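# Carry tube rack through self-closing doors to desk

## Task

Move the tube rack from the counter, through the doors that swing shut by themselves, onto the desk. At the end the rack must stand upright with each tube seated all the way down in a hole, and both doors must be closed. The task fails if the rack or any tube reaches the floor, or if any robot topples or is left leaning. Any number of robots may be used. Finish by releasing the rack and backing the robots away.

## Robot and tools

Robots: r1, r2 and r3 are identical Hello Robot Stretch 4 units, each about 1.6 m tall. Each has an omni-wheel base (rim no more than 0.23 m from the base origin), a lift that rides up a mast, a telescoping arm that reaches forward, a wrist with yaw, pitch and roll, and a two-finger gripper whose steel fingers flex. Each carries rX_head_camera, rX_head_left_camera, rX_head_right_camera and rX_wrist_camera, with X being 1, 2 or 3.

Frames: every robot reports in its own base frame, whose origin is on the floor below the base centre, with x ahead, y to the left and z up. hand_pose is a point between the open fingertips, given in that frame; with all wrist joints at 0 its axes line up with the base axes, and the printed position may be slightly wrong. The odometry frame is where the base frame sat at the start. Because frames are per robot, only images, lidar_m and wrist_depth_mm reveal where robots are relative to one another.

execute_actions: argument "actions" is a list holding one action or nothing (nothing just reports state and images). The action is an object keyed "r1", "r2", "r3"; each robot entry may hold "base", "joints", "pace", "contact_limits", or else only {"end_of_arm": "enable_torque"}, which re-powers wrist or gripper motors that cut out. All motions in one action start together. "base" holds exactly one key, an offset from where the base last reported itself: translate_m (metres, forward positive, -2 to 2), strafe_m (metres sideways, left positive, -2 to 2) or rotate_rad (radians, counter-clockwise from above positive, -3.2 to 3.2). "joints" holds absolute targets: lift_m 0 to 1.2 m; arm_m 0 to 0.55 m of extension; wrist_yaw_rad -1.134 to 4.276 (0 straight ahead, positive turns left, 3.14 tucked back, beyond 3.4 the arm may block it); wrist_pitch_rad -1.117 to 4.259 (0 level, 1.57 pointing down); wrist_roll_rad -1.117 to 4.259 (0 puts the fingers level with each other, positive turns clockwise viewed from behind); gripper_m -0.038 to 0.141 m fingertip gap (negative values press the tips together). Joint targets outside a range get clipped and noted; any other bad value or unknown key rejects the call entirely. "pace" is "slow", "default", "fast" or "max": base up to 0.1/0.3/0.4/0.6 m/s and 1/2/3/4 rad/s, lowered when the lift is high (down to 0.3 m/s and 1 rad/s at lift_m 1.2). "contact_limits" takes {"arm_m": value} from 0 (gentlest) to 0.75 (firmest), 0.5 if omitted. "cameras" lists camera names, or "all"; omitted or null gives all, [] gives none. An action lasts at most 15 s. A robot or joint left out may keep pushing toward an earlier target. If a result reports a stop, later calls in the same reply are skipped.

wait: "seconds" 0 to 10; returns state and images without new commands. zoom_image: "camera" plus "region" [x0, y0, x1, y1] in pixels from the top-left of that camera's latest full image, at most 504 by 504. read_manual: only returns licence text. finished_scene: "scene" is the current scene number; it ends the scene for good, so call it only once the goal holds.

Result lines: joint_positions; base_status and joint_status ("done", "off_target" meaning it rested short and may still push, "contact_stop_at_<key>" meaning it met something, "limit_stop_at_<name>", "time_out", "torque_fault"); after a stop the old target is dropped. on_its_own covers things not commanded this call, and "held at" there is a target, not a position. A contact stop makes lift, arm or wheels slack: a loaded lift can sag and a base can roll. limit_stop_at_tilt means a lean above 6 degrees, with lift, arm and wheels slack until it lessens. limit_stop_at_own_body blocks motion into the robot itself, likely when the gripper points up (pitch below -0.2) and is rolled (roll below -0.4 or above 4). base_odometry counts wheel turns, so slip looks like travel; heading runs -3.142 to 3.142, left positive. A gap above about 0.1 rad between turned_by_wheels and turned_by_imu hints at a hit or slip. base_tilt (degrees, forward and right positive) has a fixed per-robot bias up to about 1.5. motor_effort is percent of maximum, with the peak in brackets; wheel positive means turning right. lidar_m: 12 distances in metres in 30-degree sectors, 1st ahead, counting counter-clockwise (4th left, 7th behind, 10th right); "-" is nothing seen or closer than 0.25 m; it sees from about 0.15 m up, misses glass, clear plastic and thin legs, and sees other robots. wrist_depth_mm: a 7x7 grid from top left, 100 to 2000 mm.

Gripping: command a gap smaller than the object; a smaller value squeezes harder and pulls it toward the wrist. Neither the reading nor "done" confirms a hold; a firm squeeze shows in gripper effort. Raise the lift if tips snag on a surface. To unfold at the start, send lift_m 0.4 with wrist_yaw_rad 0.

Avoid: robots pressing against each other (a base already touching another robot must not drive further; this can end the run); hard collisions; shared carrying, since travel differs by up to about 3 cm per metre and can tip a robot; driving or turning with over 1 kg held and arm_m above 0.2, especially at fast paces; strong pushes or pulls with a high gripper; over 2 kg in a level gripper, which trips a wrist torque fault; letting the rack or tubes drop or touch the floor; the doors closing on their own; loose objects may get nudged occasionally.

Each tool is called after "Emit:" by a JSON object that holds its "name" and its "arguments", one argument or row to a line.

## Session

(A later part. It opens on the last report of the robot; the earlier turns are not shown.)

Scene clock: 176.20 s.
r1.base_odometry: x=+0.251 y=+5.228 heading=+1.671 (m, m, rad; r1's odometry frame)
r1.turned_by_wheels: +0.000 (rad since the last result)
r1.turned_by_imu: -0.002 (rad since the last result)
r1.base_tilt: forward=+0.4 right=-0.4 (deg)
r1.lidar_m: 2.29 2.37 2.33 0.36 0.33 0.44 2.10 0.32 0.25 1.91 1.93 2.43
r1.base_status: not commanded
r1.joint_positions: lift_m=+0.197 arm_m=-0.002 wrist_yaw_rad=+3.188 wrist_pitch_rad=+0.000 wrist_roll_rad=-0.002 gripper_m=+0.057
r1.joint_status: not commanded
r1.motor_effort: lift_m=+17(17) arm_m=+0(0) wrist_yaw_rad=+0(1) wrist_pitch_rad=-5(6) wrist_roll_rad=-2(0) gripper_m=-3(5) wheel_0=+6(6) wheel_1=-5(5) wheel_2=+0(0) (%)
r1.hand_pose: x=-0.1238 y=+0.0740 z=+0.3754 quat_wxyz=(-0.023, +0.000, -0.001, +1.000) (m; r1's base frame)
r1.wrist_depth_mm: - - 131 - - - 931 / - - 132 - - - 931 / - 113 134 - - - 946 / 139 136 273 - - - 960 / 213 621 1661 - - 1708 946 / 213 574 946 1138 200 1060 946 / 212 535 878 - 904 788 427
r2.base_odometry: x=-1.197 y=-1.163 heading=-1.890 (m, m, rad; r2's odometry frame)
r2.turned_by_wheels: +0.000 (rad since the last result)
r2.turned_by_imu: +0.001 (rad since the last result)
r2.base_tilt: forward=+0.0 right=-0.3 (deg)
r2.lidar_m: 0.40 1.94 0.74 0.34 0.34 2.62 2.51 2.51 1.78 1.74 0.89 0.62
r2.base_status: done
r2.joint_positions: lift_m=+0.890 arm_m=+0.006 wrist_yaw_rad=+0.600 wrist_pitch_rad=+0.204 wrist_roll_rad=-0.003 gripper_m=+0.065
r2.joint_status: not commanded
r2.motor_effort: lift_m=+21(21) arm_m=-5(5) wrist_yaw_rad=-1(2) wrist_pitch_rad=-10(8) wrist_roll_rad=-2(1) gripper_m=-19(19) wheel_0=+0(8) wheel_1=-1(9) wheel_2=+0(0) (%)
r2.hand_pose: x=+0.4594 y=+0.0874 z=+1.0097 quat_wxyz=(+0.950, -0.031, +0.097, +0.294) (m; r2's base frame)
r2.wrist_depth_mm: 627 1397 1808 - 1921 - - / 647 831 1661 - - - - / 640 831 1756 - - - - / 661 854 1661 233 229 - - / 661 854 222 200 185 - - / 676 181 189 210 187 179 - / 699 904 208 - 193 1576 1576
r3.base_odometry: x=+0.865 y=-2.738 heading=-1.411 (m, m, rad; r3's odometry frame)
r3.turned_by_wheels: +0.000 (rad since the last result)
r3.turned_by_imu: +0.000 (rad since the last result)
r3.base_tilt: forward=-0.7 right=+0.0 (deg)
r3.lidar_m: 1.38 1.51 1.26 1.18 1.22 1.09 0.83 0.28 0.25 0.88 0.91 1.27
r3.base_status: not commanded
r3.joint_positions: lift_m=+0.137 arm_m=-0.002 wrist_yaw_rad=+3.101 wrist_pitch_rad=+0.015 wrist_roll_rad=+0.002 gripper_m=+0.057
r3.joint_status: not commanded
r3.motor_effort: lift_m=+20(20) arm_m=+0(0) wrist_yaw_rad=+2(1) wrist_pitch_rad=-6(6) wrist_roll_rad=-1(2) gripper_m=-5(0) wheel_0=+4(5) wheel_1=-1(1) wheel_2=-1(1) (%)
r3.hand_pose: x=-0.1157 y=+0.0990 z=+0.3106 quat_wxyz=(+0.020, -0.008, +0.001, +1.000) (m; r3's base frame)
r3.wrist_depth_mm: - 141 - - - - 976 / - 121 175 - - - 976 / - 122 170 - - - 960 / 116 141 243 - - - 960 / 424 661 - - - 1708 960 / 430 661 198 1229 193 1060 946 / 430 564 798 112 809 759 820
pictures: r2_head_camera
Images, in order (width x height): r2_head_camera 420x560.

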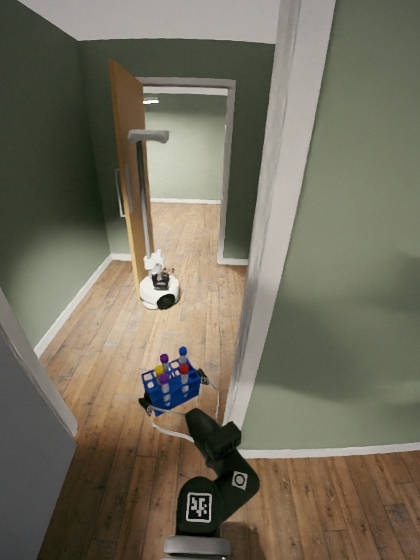

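Emit:
{"name": "execute_actions", "arguments": {
  "actions": [
    {"r2": {"base": {"translate_m": 0.27}}}
  ],
  "cameras": []
}}

Emit:
{"name": "execute_actions", "arguments": {
  "actions": [
    {"r2": {"base": {"strafe_m": 0.23}}}
  ],
  "cameras": ["r2_head_camera", "r2_head_left_camera", "r3_head_camera"]
}}

Scene clock: 183.77 s.
r1.base_odometry: x=+0.251 y=+5.228 heading=+1.671 (m, m, rad; r1's odometry frame)
r1.turned_by_wheels: +0.000 (rad since the last result)
r1.turned_by_imu: -0.003 (rad since the last result)
r1.base_tilt: forward=+0.3 right=-0.4 (deg)
r1.lidar_m: 2.29 2.34 2.32 2.24 0.48 0.49 2.11 0.32 0.25 1.89 1.94 2.43
r1.base_status: not commanded
r1.joint_positions: lift_m=+0.197 arm_m=-0.002 wrist_yaw_rad=+3.188 wrist_pitch_rad=+0.000 wrist_roll_rad=-0.002 gripper_m=+0.057
r1.joint_status: not commanded
r1.motor_effort: lift_m=+17(17) arm_m=+1(0) wrist_yaw_rad=+0(1) wrist_pitch_rad=-5(7) wrist_roll_rad=-2(0) gripper_m=-3(4) wheel_0=+6(6) wheel_1=-5(5) wheel_2=+0(0) (%)
r1.hand_pose: x=-0.1238 y=+0.0740 z=+0.3754 quat_wxyz=(-0.023, +0.000, -0.001, +1.000) (m; r1's base frame)
r1.wrist_depth_mm: - - 131 - - - 931 / - - 132 - - - 931 / - 113 134 - - - 931 / 139 136 273 - - - 946 / 213 621 1618 - - 1708 946 / 213 574 931 1118 200 615 615 / 213 539 878 - 842 484 449
r2.base_odometry: x=-1.282 y=-1.420 heading=-1.889 (m, m, rad; r2's odometry frame)
r2.turned_by_wheels: +0.000 (rad since the last result)
r2.turned_by_imu: +0.002 (rad since the last result)
r2.base_tilt: forward=+0.0 right=-0.2 (deg)
r2.lidar_m: 0.40 1.68 0.76 0.71 0.48 0.49 2.79 2.49 1.81 1.44 0.50 0.35
r2.base_status: done
r2.joint_positions: lift_m=+0.890 arm_m=+0.006 wrist_yaw_rad=+0.600 wrist_pitch_rad=+0.204 wrist_roll_rad=-0.003 gripper_m=+0.065
r2.joint_status: not commanded
r2.motor_effort: lift_m=+21(21) arm_m=-5(5) wrist_yaw_rad=-1(1) wrist_pitch_rad=-9(8) wrist_roll_rad=-1(1) gripper_m=-18(19) wheel_0=+2(6) wheel_1=+1(5) wheel_2=+2(10) (%)
r2.hand_pose: x=+0.4594 y=+0.0874 z=+1.0097 quat_wxyz=(+0.950, -0.031, +0.097, +0.294) (m; r2's base frame)
r2.wrist_depth_mm: 1138 1336 1708 - 1708 - - / 1160 1397 1708 - - - - / 1205 1397 1661 - 1808 - - / 1205 1464 1708 235 233 - - / 1255 1464 222 200 184 - - / 1205 180 190 211 188 178 - / 1255 1537 218 - 190 1576 1537
r3.base_odometry: x=+0.865 y=-2.738 heading=-1.411 (m, m, rad; r3's odometry frame)
r3.turned_by_wheels: +0.000 (rad since the last result)
r3.turned_by_imu: +0.001 (rad since the last result)
r3.base_tilt: forward=-0.7 right=+0.0 (deg)
r3.lidar_m: 1.38 1.38 1.23 1.19 1.19 1.05 0.86 0.25 0.25 0.84 0.89 1.24
r3.base_status: not commanded
r3.joint_positions: lift_m=+0.137 arm_m=-0.002 wrist_yaw_rad=+3.101 wrist_pitch_rad=+0.015 wrist_roll_rad=+0.002 gripper_m=+0.057
r3.joint_status: not commanded
r3.motor_effort: lift_m=+20(20) arm_m=+0(0) wrist_yaw_rad=+1(1) wrist_pitch_rad=-5(5) wrist_roll_rad=-2(4) gripper_m=-3(4) wheel_0=+4(4) wheel_1=-1(1) wheel_2=-2(1) (%)
r3.hand_pose: x=-0.1157 y=+0.0990 z=+0.3106 quat_wxyz=(+0.020, -0.008, +0.001, +1.000) (m; r3's base frame)
r3.wrist_depth_mm: - 141 - - - - 976 / - 121 175 - - - 960 / - 123 170 - - - 976 / 116 141 243 - - - 960 / 424 661 - - - 1756 976 / 430 661 198 1255 194 1078 946 / 430 564 809 112 809 741 820
pictures: none
No camera images: the call's "cameras" was empty. Leave "cameras" out to get every camera's image.

Scene clock: 185.83 s.
r1.base_odometry: x=+0.251 y=+5.228 heading=+1.671 (m, m, rad; r1's odometry frame)
r1.turned_by_wheels: +0.000 (rad since the last result)
r1.turned_by_imu: -0.001 (rad since the last result)
r1.base_tilt: forward=+0.3 right=-0.4 (deg)
r1.lidar_m: 2.29 2.35 2.33 2.23 0.43 0.33 0.36 0.32 0.25 1.93 1.93 2.43
r1.base_status: not commanded
r1.joint_positions: lift_m=+0.197 arm_m=-0.002 wrist_yaw_rad=+3.188 wrist_pitch_rad=+0.000 wrist_roll_rad=-0.002 gripper_m=+0.057
r1.joint_status: not commanded
r1.motor_effort: lift_m=+17(17) arm_m=+0(0) wrist_yaw_rad=+0(1) wrist_pitch_rad=-5(6) wrist_roll_rad=-1(2) gripper_m=-1(4) wheel_0=+6(6) wheel_1=-4(5) wheel_2=+0(0) (%)
r1.hand_pose: x=-0.1238 y=+0.0740 z=+0.3754 quat_wxyz=(-0.023, +0.000, -0.001, +1.000) (m; r1's base frame)
r1.wrist_depth_mm: - - 131 - - - 931 / - - 132 - - - 931 / - 113 134 - - - 946 / 139 137 273 - - - 960 / 213 621 1618 - - 1708 946 / 213 580 931 609 200 521 976 / 213 535 878 - 452 418 480
r2.base_odometry: x=-1.064 y=-1.492 heading=-1.889 (m, m, rad; r2's odometry frame)
r2.turned_by_wheels: +0.000 (rad since the last result)
r2.turned_by_imu: +0.001 (rad since the last result)
r2.base_tilt: forward=+0.0 right=-0.3 (deg)
r2.lidar_m: 0.40 1.65 0.52 0.46 0.41 0.35 0.42 2.85 2.05 1.44 0.48 0.50
r2.base_status: done
r2.joint_positions: lift_m=+0.890 arm_m=+0.006 wrist_yaw_rad=+0.600 wrist_pitch_rad=+0.204 wrist_roll_rad=-0.003 gripper_m=+0.065
r2.joint_status: not commanded
r2.motor_effort: lift_m=+21(21) arm_m=-6(5) wrist_yaw_rad=-2(1) wrist_pitch_rad=-9(8) wrist_roll_rad=-2(0) gripper_m=-19(20) wheel_0=+0(8) wheel_1=+0(9) wheel_2=+1(1) (%)
r2.hand_pose: x=+0.4594 y=+0.0874 z=+1.0097 quat_wxyz=(+0.950, -0.031, +0.097, +0.294) (m; r2's base frame)
r2.wrist_depth_mm: 976 1160 1430 1808 - - - / 991 1182 1430 1983 - - - / 991 1160 1464 1921 1708 - - / 521 1255 1464 234 229 - - / 521 1229 223 200 185 - - / 535 180 190 212 188 179 - / 539 1281 219 - 193 1430 1576
r3.base_odometry: x=+0.865 y=-2.738 heading=-1.411 (m, m, rad; r3's odometry frame)
r3.turned_by_wheels: +0.000 (rad since the last result)
r3.turned_by_imu: +0.000 (rad since the last result)
r3.base_tilt: forward=-0.7 right=+0.0 (deg)
r3.lidar_m: 1.34 1.51 1.27 1.19 1.19 1.07 0.81 0.26 0.25 0.85 0.91 1.27
r3.base_status: not commanded
r3.joint_positions: lift_m=+0.137 arm_m=-0.002 wrist_yaw_rad=+3.101 wrist_pitch_rad=+0.015 wrist_roll_rad=+0.002 gripper_m=+0.057
r3.joint_status: not commanded
r3.motor_effort: lift_m=+20(19) arm_m=+0(0) wrist_yaw_rad=+1(1) wrist_pitch_rad=-5(6) wrist_roll_rad=-3(5) gripper_m=-3(1) wheel_0=+4(4) wheel_1=-1(1) wheel_2=-2(2) (%)
r3.hand_pose: x=-0.1157 y=+0.0990 z=+0.3106 quat_wxyz=(+0.020, -0.008, +0.001, +1.000) (m; r3's base frame)
r3.wrist_depth_mm: - 141 - - - - 976 / - 121 175 - - - 960 / - 122 169 - - - 976 / 116 141 243 - - - 960 / 424 661 - - - 1708 976 / 430 661 198 1205 193 1060 946 / 430 564 809 112 809 741 809
pictures: r2_head_camera, r2_head_left_camera, r3_head_camera
Images, in order (width x height): r2_head_camera 420x560, r2_head_left_camera 420x672, r3_head_camera 420x560.

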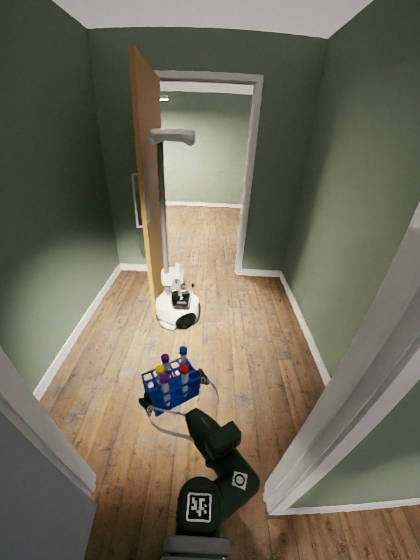

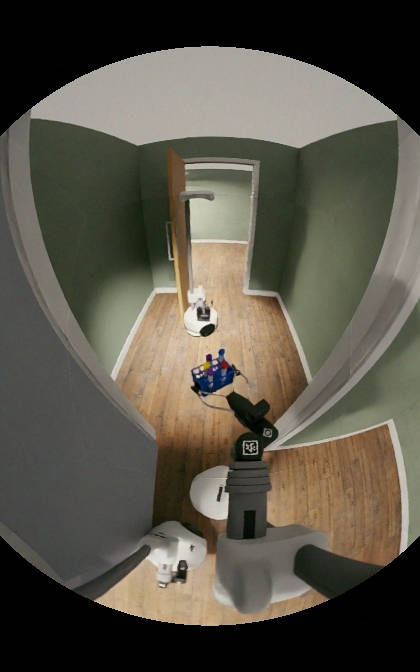

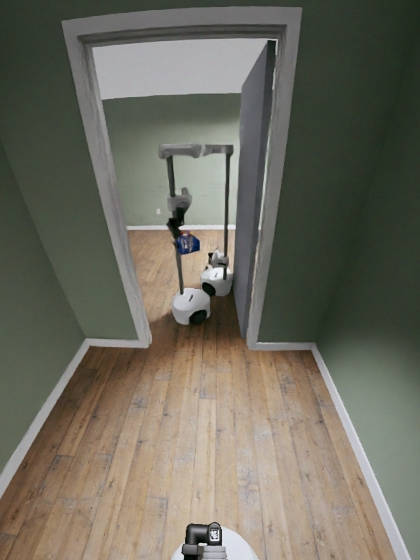

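Emit:
{"name": "execute_actions", "arguments": {
  "actions": [
    {"r2": {"base": {"translate_m": 0.85}}}
  ],
  "cameras": ["r2_head_camera"]
}}

Scene clock: 194.27 s.
r1.base_odometry: x=+0.251 y=+5.228 heading=+1.671 (m, m, rad; r1's odometry frame)
r1.turned_by_wheels: +0.000 (rad since the last result)
r1.turned_by_imu: -0.003 (rad since the last result)
r1.base_tilt: forward=+0.3 right=-0.3 (deg)
r1.lidar_m: 2.29 2.36 2.32 2.23 1.26 1.03 1.16 0.32 0.25 1.91 1.93 2.43
r1.base_status: not commanded
r1.joint_positions: lift_m=+0.197 arm_m=-0.002 wrist_yaw_rad=+3.188 wrist_pitch_rad=+0.000 wrist_roll_rad=-0.002 gripper_m=+0.057
r1.joint_status: not commanded
r1.motor_effort: lift_m=+17(17) arm_m=+0(0) wrist_yaw_rad=+1(0) wrist_pitch_rad=-5(6) wrist_roll_rad=+0(2) gripper_m=-2(3) wheel_0=+6(6) wheel_1=-5(4) wheel_2=+0(0) (%)
r1.hand_pose: x=-0.1238 y=+0.0740 z=+0.3754 quat_wxyz=(-0.023, +0.000, -0.001, +1.000) (m; r1's base frame)
r1.wrist_depth_mm: - - 132 - - - 931 / - - 132 - - - 946 / - 113 134 - - - 946 / 139 136 274 - - - 946 / 214 621 1618 1661 1336 1661 960 / 213 580 917 1118 200 1060 976 / 212 535 866 - 904 831 891
r2.base_odometry: x=-1.329 y=-2.299 heading=-1.889 (m, m, rad; r2's odometry frame)
r2.turned_by_wheels: +0.000 (rad since the last result)
r2.turned_by_imu: +0.002 (rad since the last result)
r2.base_tilt: forward=+0.0 right=-0.3 (deg)
r2.lidar_m: 0.42 0.80 1.22 1.14 0.67 0.74 1.15 0.50 0.51 0.91 0.94 1.27
r2.base_status: done
r2.joint_positions: lift_m=+0.890 arm_m=+0.006 wrist_yaw_rad=+0.600 wrist_pitch_rad=+0.204 wrist_roll_rad=-0.003 gripper_m=+0.065
r2.joint_status: not commanded
r2.motor_effort: lift_m=+21(21) arm_m=-5(6) wrist_yaw_rad=-1(2) wrist_pitch_rad=-9(9) wrist_roll_rad=+0(1) gripper_m=-17(17) wheel_0=+0(6) wheel_1=+0(5) wheel_2=+1(9) (%)
r2.hand_pose: x=+0.4594 y=+0.0874 z=+1.0097 quat_wxyz=(+0.950, -0.031, +0.097, +0.294) (m; r2's base frame)
r2.wrist_depth_mm: 976 1182 1464 820 1336 - - / 1008 1182 1430 878 1366 - - / 1008 1182 1499 854 1308 - - / 1025 1229 1464 235 231 - - / 1042 1281 222 200 185 - - / 1060 181 190 211 188 178 - / 1098 1336 217 - 193 1618 1618
r3.base_odometry: x=+0.865 y=-2.738 heading=-1.411 (m, m, rad; r3's odometry frame)
r3.turned_by_wheels: +0.000 (rad since the last result)
r3.turned_by_imu: +0.001 (rad since the last result)
r3.base_tilt: forward=-0.7 right=+0.0 (deg)
r3.lidar_m: 0.53 0.52 1.24 1.19 1.20 1.08 0.86 0.30 0.25 0.87 0.88 1.28
r3.base_status: not commanded
r3.joint_positions: lift_m=+0.137 arm_m=-0.002 wrist_yaw_rad=+3.101 wrist_pitch_rad=+0.015 wrist_roll_rad=+0.002 gripper_m=+0.057
r3.joint_status: not commanded
r3.motor_effort: lift_m=+20(19) arm_m=+0(0) wrist_yaw_rad=+0(1) wrist_pitch_rad=-6(6) wrist_roll_rad=-2(1) gripper_m=-4(2) wheel_0=+4(4) wheel_1=-1(1) wheel_2=-1(1) (%)
r3.hand_pose: x=-0.1157 y=+0.0990 z=+0.3106 quat_wxyz=(+0.020, -0.008, +0.001, +1.000) (m; r3's base frame)
r3.wrist_depth_mm: - 141 - - - - 960 / - 121 175 - - - 960 / - 122 170 - - - 976 / 115 142 244 - - - 976 / 421 661 - - - 1708 976 / 430 661 199 1205 193 1060 960 / 433 564 809 112 809 741 809
pictures: r2_head_camera
Images, in order (width x height): r2_head_camera 420x560.

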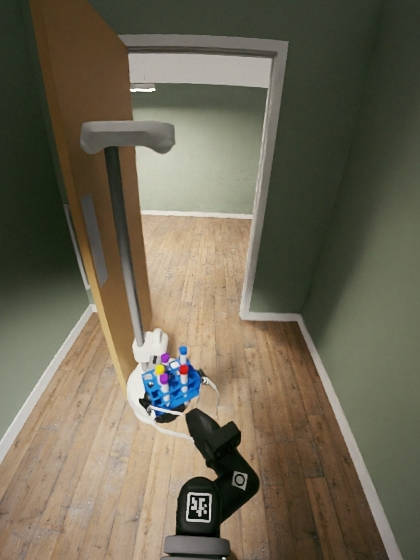

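Emit:
{"name": "execute_actions", "arguments": {
  "actions": [
    {"r2": {"base": {"strafe_m": -0.32}}, "r1": {"base": {"translate_m": -0.25}}}
  ],
  "cameras": ["r2_head_camera"]
}}

Scene clock: 205.43 s.
r1.base_odometry: x=+0.276 y=+4.979 heading=+1.671 (m, m, rad; r1's odometry frame)
r1.turned_by_wheels: +0.000 (rad since the last result)
r1.turned_by_imu: -0.002 (rad since the last result)
r1.base_tilt: forward=+0.4 right=-0.2 (deg)
r1.lidar_m: 2.54 2.62 2.31 2.23 0.86 0.85 1.86 0.34 0.25 - 0.25 0.26
r1.base_status: done
r1.joint_positions: lift_m=+0.197 arm_m=-0.002 wrist_yaw_rad=+3.188 wrist_pitch_rad=+0.000 wrist_roll_rad=-0.002 gripper_m=+0.057
r1.joint_status: not commanded
r1.motor_effort: lift_m=+17(17) arm_m=+0(0) wrist_yaw_rad=+1(1) wrist_pitch_rad=-6(5) wrist_roll_rad=-1(2) gripper_m=-2(3) wheel_0=+2(3) wheel_1=-6(9) wheel_2=+2(9) (%)
r1.hand_pose: x=-0.1238 y=+0.0740 z=+0.3754 quat_wxyz=(-0.023, +0.000, -0.001, +1.000) (m; r1's base frame)
r1.wrist_depth_mm: - - 132 - - - 768 / - - 132 - - - 741 / - 113 134 - - - 732 / 138 136 273 - - - 750 / 213 676 - - 1160 1118 741 / 213 621 991 1138 200 1042 741 / 213 574 866 - 891 820 741
r2.base_odometry: x=-1.633 y=-2.199 heading=-1.889 (m, m, rad; r2's odometry frame)
r2.turned_by_wheels: +0.000 (rad since the last result)
r2.turned_by_imu: +0.002 (rad since the last result)
r2.base_tilt: forward=+0.0 right=-0.2 (deg)
r2.lidar_m: 0.40 0.94 1.54 1.47 0.95 1.03 0.35 0.38 0.54 0.58 0.62 0.84
r2.base_status: done
r2.joint_positions: lift_m=+0.890 arm_m=+0.006 wrist_yaw_rad=+0.600 wrist_pitch_rad=+0.204 wrist_roll_rad=-0.003 gripper_m=+0.065
r2.joint_status: not commanded
r2.motor_effort: lift_m=+21(21) arm_m=-5(5) wrist_yaw_rad=-1(2) wrist_pitch_rad=-8(9) wrist_roll_rad=-1(0) gripper_m=-19(19) wheel_0=+0(10) wheel_1=+0(9) wheel_2=+0(1) (%)
r2.hand_pose: x=+0.4594 y=+0.0874 z=+1.0098 quat_wxyz=(+0.950, -0.031, +0.097, +0.294) (m; r2's base frame)
r2.wrist_depth_mm: 1255 1464 976 1397 - - - / 1255 1537 1008 1430 - - 1229 / 1255 1537 1078 1397 - - 1255 / 1308 1537 1098 234 232 - 1281 / 1308 1576 221 200 185 - 1308 / 1308 181 189 211 189 179 1366 / 1336 1576 220 - 191 1576 1308
r3.base_odometry: x=+0.865 y=-2.738 heading=-1.411 (m, m, rad; r3's odometry frame)
r3.turned_by_wheels: +0.000 (rad since the last result)
r3.turned_by_imu: +0.001 (rad since the last result)
r3.base_tilt: forward=-0.7 right=+0.0 (deg)
r3.lidar_m: 1.36 0.67 0.71 1.20 1.20 1.07 0.84 0.27 0.25 0.85 0.91 1.26
r3.base_status: not commanded
r3.joint_positions: lift_m=+0.137 arm_m=-0.002 wrist_yaw_rad=+3.101 wrist_pitch_rad=+0.015 wrist_roll_rad=+0.002 gripper_m=+0.057
r3.joint_status: not commanded
r3.motor_effort: lift_m=+20(20) arm_m=+0(0) wrist_yaw_rad=+1(1) wrist_pitch_rad=-5(5) wrist_roll_rad=-2(3) gripper_m=-6(4) wheel_0=+4(4) wheel_1=-1(1) wheel_2=-1(1) (%)
r3.hand_pose: x=-0.1157 y=+0.0990 z=+0.3106 quat_wxyz=(+0.020, -0.008, +0.001, +1.000) (m; r3's base frame)
r3.wrist_depth_mm: - 141 - - - - 976 / - 121 176 - - - 976 / - 122 170 - - - 960 / 116 141 244 - - - 976 / 424 661 - - - 1661 946 / 430 654 198 1205 193 1060 946 / 430 569 798 112 809 741 809
pictures: r2_head_camera
Images, in order (width x height): r2_head_camera 420x560.

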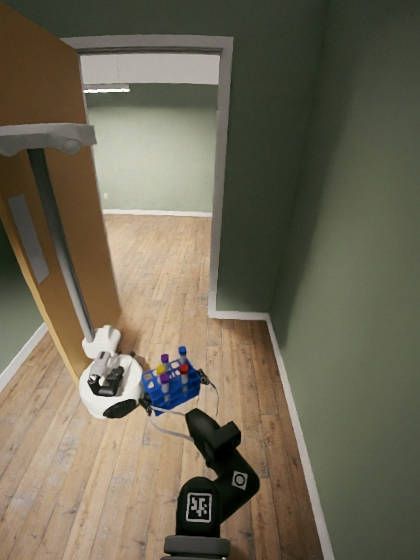

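Emit:
{"name": "execute_actions", "arguments": {
  "actions": [
    {"r2": {"base": {"translate_m": 1.25}}, "r1": {"base": {"strafe_m": 0.3}, "pace": "slow"}}
  ],
  "cameras": ["r2_head_camera", "r1_head_camera"]
}}

Scene clock: 215.27 s.
r1.base_odometry: x=-0.023 y=+4.949 heading=+1.671 (m, m, rad; r1's odometry frame)
r1.turned_by_wheels: +0.000 (rad since the last result)
r1.turned_by_imu: -0.003 (rad since the last result)
r1.base_tilt: forward=+0.3 right=-0.3 (deg)
r1.lidar_m: 2.53 2.60 2.00 1.92 0.91 0.66 1.88 0.83 0.29 0.25 2.58 2.68
r1.base_status: done
r1.joint_positions: lift_m=+0.197 arm_m=-0.002 wrist_yaw_rad=+3.188 wrist_pitch_rad=+0.000 wrist_roll_rad=-0.002 gripper_m=+0.057
r1.joint_status: not commanded
r1.motor_effort: lift_m=+17(17) arm_m=+0(0) wrist_yaw_rad=+2(1) wrist_pitch_rad=-6(5) wrist_roll_rad=+0(0) gripper_m=-3(1) wheel_0=+1(7) wheel_1=-1(9) wheel_2=+0(3) (%)
r1.hand_pose: x=-0.1238 y=+0.0740 z=+0.3754 quat_wxyz=(-0.023, +0.000, -0.001, +1.000) (m; r1's base frame)
r1.wrist_depth_mm: - - 132 - - 707 707 / - - 132 - - 699 699 / - 113 134 - - 707 707 / 139 136 273 - - 715 723 / 213 1983 - - 778 715 715 / 213 1160 1008 1118 200 723 741 / 213 788 866 - 788 715 715
r2.base_odometry: x=-2.024 y=-3.386 heading=-1.889 (m, m, rad; r2's odometry frame)
r2.turned_by_wheels: +0.000 (rad since the last result)
r2.turned_by_imu: +0.002 (rad since the last result)
r2.base_tilt: forward=+0.0 right=-0.3 (deg)
r2.lidar_m: 0.42 3.40 0.89 0.48 0.48 1.86 1.61 0.83 0.60 0.56 0.60 0.62
r2.base_status: done
r2.joint_positions: lift_m=+0.890 arm_m=+0.006 wrist_yaw_rad=+0.600 wrist_pitch_rad=+0.204 wrist_roll_rad=-0.003 gripper_m=+0.065
r2.joint_status: not commanded
r2.motor_effort: lift_m=+21(21) arm_m=-5(5) wrist_yaw_rad=-1(1) wrist_pitch_rad=-9(8) wrist_roll_rad=+0(2) gripper_m=-16(18) wheel_0=+0(6) wheel_1=-1(5) wheel_2=+2(9) (%)
r2.hand_pose: x=+0.4594 y=+0.0874 z=+1.0098 quat_wxyz=(+0.950, -0.031, +0.097, +0.294) (m; r2's base frame)
r2.wrist_depth_mm: 759 - - - - - 239 / 778 - - - - - 247 / 788 - - - - - 251 / 778 - - 234 234 - 257 / 788 - 221 200 184 - 265 / 798 181 190 211 189 178 272 / 820 1025 217 - 190 362 272
r3.base_odometry: x=+0.865 y=-2.738 heading=-1.411 (m, m, rad; r3's odometry frame)
r3.turned_by_wheels: +0.000 (rad since the last result)
r3.turned_by_imu: +0.001 (rad since the last result)
r3.base_tilt: forward=-0.8 right=+0.0 (deg)
r3.lidar_m: 1.35 1.47 1.24 0.48 0.46 0.79 0.88 0.28 0.25 0.86 0.91 1.29
r3.base_status: not commanded
r3.joint_positions: lift_m=+0.137 arm_m=-0.002 wrist_yaw_rad=+3.101 wrist_pitch_rad=+0.015 wrist_roll_rad=+0.002 gripper_m=+0.057
r3.joint_status: not commanded
r3.motor_effort: lift_m=+20(20) arm_m=+0(0) wrist_yaw_rad=+1(2) wrist_pitch_rad=-5(5) wrist_roll_rad=-2(3) gripper_m=-1(4) wheel_0=+5(4) wheel_1=-1(1) wheel_2=-1(2) (%)
r3.hand_pose: x=-0.1157 y=+0.0990 z=+0.3106 quat_wxyz=(+0.020, -0.008, +0.001, +1.000) (m; r3's base frame)
r3.wrist_depth_mm: - 141 - - - - 960 / - 121 175 - - - 960 / - 122 170 - - - 960 / 116 142 244 - - - 976 / 424 661 - - - 1708 946 / 433 661 198 1205 194 1078 960 / 430 564 831 113 809 750 778
pictures: r1_head_camera, r2_head_camera
Images, in order (width x height): r1_head_camera 420x560, r2_head_camera 420x560.

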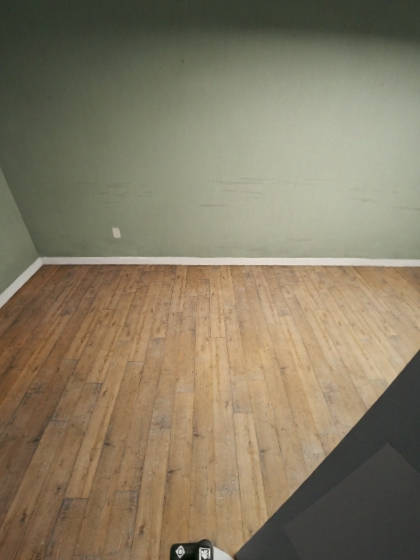

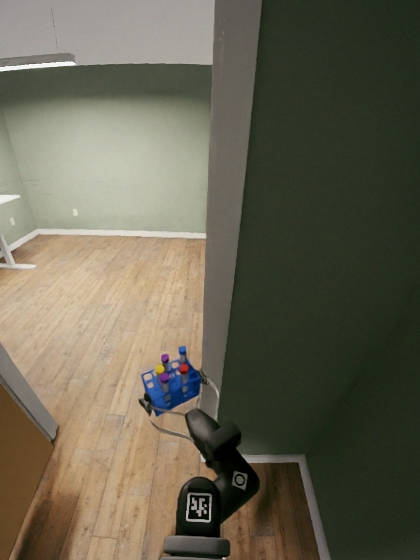

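Emit:
{"name": "execute_actions", "arguments": {
  "actions": [
    {"r2": {"base": {"strafe_m": 0.13}}, "r1": {"base": {"rotate_rad": 0.07}, "pace": "slow"}}
  ],
  "cameras": ["r2_head_camera"]
}}

Scene clock: 222.83 s.
r1.base_odometry: x=-0.023 y=+4.949 heading=+1.739 (m, m, rad; r1's odometry frame)
r1.turned_by_wheels: +0.069 (rad since the last result)
r1.turned_by_imu: +0.067 (rad since the last result)
r1.base_tilt: forward=+0.3 right=-0.4 (deg)
r1.lidar_m: 2.53 2.63 1.97 1.92 0.85 0.66 1.89 0.66 0.28 0.25 2.59 2.62
r1.base_status: done
r1.joint_positions: lift_m=+0.197 arm_m=-0.002 wrist_yaw_rad=+3.188 wrist_pitch_rad=+0.000 wrist_roll_rad=-0.002 gripper_m=+0.057
r1.joint_status: not commanded
r1.motor_effort: lift_m=+17(17) arm_m=+0(0) wrist_yaw_rad=+1(1) wrist_pitch_rad=-6(6) wrist_roll_rad=-2(1) gripper_m=-4(2) wheel_0=+2(2) wheel_1=-8(7) wheel_2=-8(12) (%)
r1.hand_pose: x=-0.1238 y=+0.0740 z=+0.3754 quat_wxyz=(-0.023, +0.000, -0.001, +1.000) (m; r1's base frame)
r1.wrist_depth_mm: - - 131 - - 661 661 / - - 132 - - 668 668 / - 113 134 - - 676 676 / 139 137 272 - - 683 676 / 214 1983 - - - 699 683 / 213 1138 1008 1138 200 691 691 / 213 788 878 - 842 691 683
r2.base_odometry: x=-1.901 y=-3.427 heading=-1.889 (m, m, rad; r2's odometry frame)
r2.turned_by_wheels: +0.000 (rad since the last result)
r2.turned_by_imu: +0.002 (rad since the last result)
r2.base_tilt: forward=+0.0 right=-0.3 (deg)
r2.lidar_m: 0.42 3.29 0.74 0.39 0.34 0.42 1.60 1.04 0.73 0.69 0.73 0.61
r2.base_status: done
r2.joint_positions: lift_m=+0.890 arm_m=+0.006 wrist_yaw_rad=+0.600 wrist_pitch_rad=+0.204 wrist_roll_rad=-0.003 gripper_m=+0.065
r2.joint_status: not commanded
r2.motor_effort: lift_m=+21(21) arm_m=-5(5) wrist_yaw_rad=-2(2) wrist_pitch_rad=-8(9) wrist_roll_rad=-1(0) gripper_m=-21(19) wheel_0=+1(10) wheel_1=+0(8) wheel_2=+0(3) (%)
r2.hand_pose: x=+0.4594 y=+0.0874 z=+1.0098 quat_wxyz=(+0.950, -0.031, +0.097, +0.294) (m; r2's base frame)
r2.wrist_depth_mm: 640 - - - - - - / 640 - - - - - - / 654 - - - - - - / 661 842 - 230 232 - - / 668 866 223 192 183 - - / 691 181 190 197 188 178 - / 691 866 208 - 193 1576 1537
r3.base_odometry: x=+0.865 y=-2.738 heading=-1.411 (m, m, rad; r3's odometry frame)
r3.turned_by_wheels: +0.000 (rad since the last result)
r3.turned_by_imu: +0.001 (rad since the last result)
r3.base_tilt: forward=-0.7 right=+0.0 (deg)
r3.lidar_m: 1.34 1.50 1.26 0.40 0.34 0.47 0.85 0.29 0.25 0.87 0.89 1.30
r3.base_status: not commanded
r3.joint_positions: lift_m=+0.137 arm_m=-0.002 wrist_yaw_rad=+3.101 wrist_pitch_rad=+0.015 wrist_roll_rad=+0.002 gripper_m=+0.057
r3.joint_status: not commanded
r3.motor_effort: lift_m=+20(19) arm_m=+0(0) wrist_yaw_rad=+0(2) wrist_pitch_rad=-6(5) wrist_roll_rad=-1(2) gripper_m=+1(2) wheel_0=+4(4) wheel_1=-1(1) wheel_2=-1(1) (%)
r3.hand_pose: x=-0.1157 y=+0.0990 z=+0.3106 quat_wxyz=(+0.020, -0.008, +0.001, +1.000) (m; r3's base frame)
r3.wrist_depth_mm: - 141 - - - - 976 / - 121 175 - - - 960 / - 123 169 - - - 946 / 116 142 243 - - - 976 / 421 661 - - - 1708 976 / 433 654 198 1229 194 1078 504 / 430 564 798 112 809 394 355
pictures: r2_head_camera
Images, in order (width x height): r2_head_camera 420x560.

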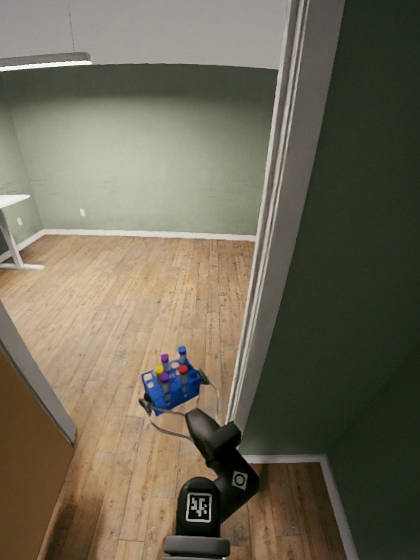

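Emit:
{"name": "zoom_image", "arguments": {
  "camera": "r2_head_camera",
  "region": [120, 330, 240, 440]
}}

Emit:
{"name": "execute_actions", "arguments": {
  "actions": [],
  "cameras": ["r2_wrist_camera", "r2_head_camera"]
}}

Region (120, 330, 240, 440) of r2_head_camera's 420x560 image, scaled by 4.200, with more detail than that image has; it fills the top 462 rows of this view, and the rest is white.

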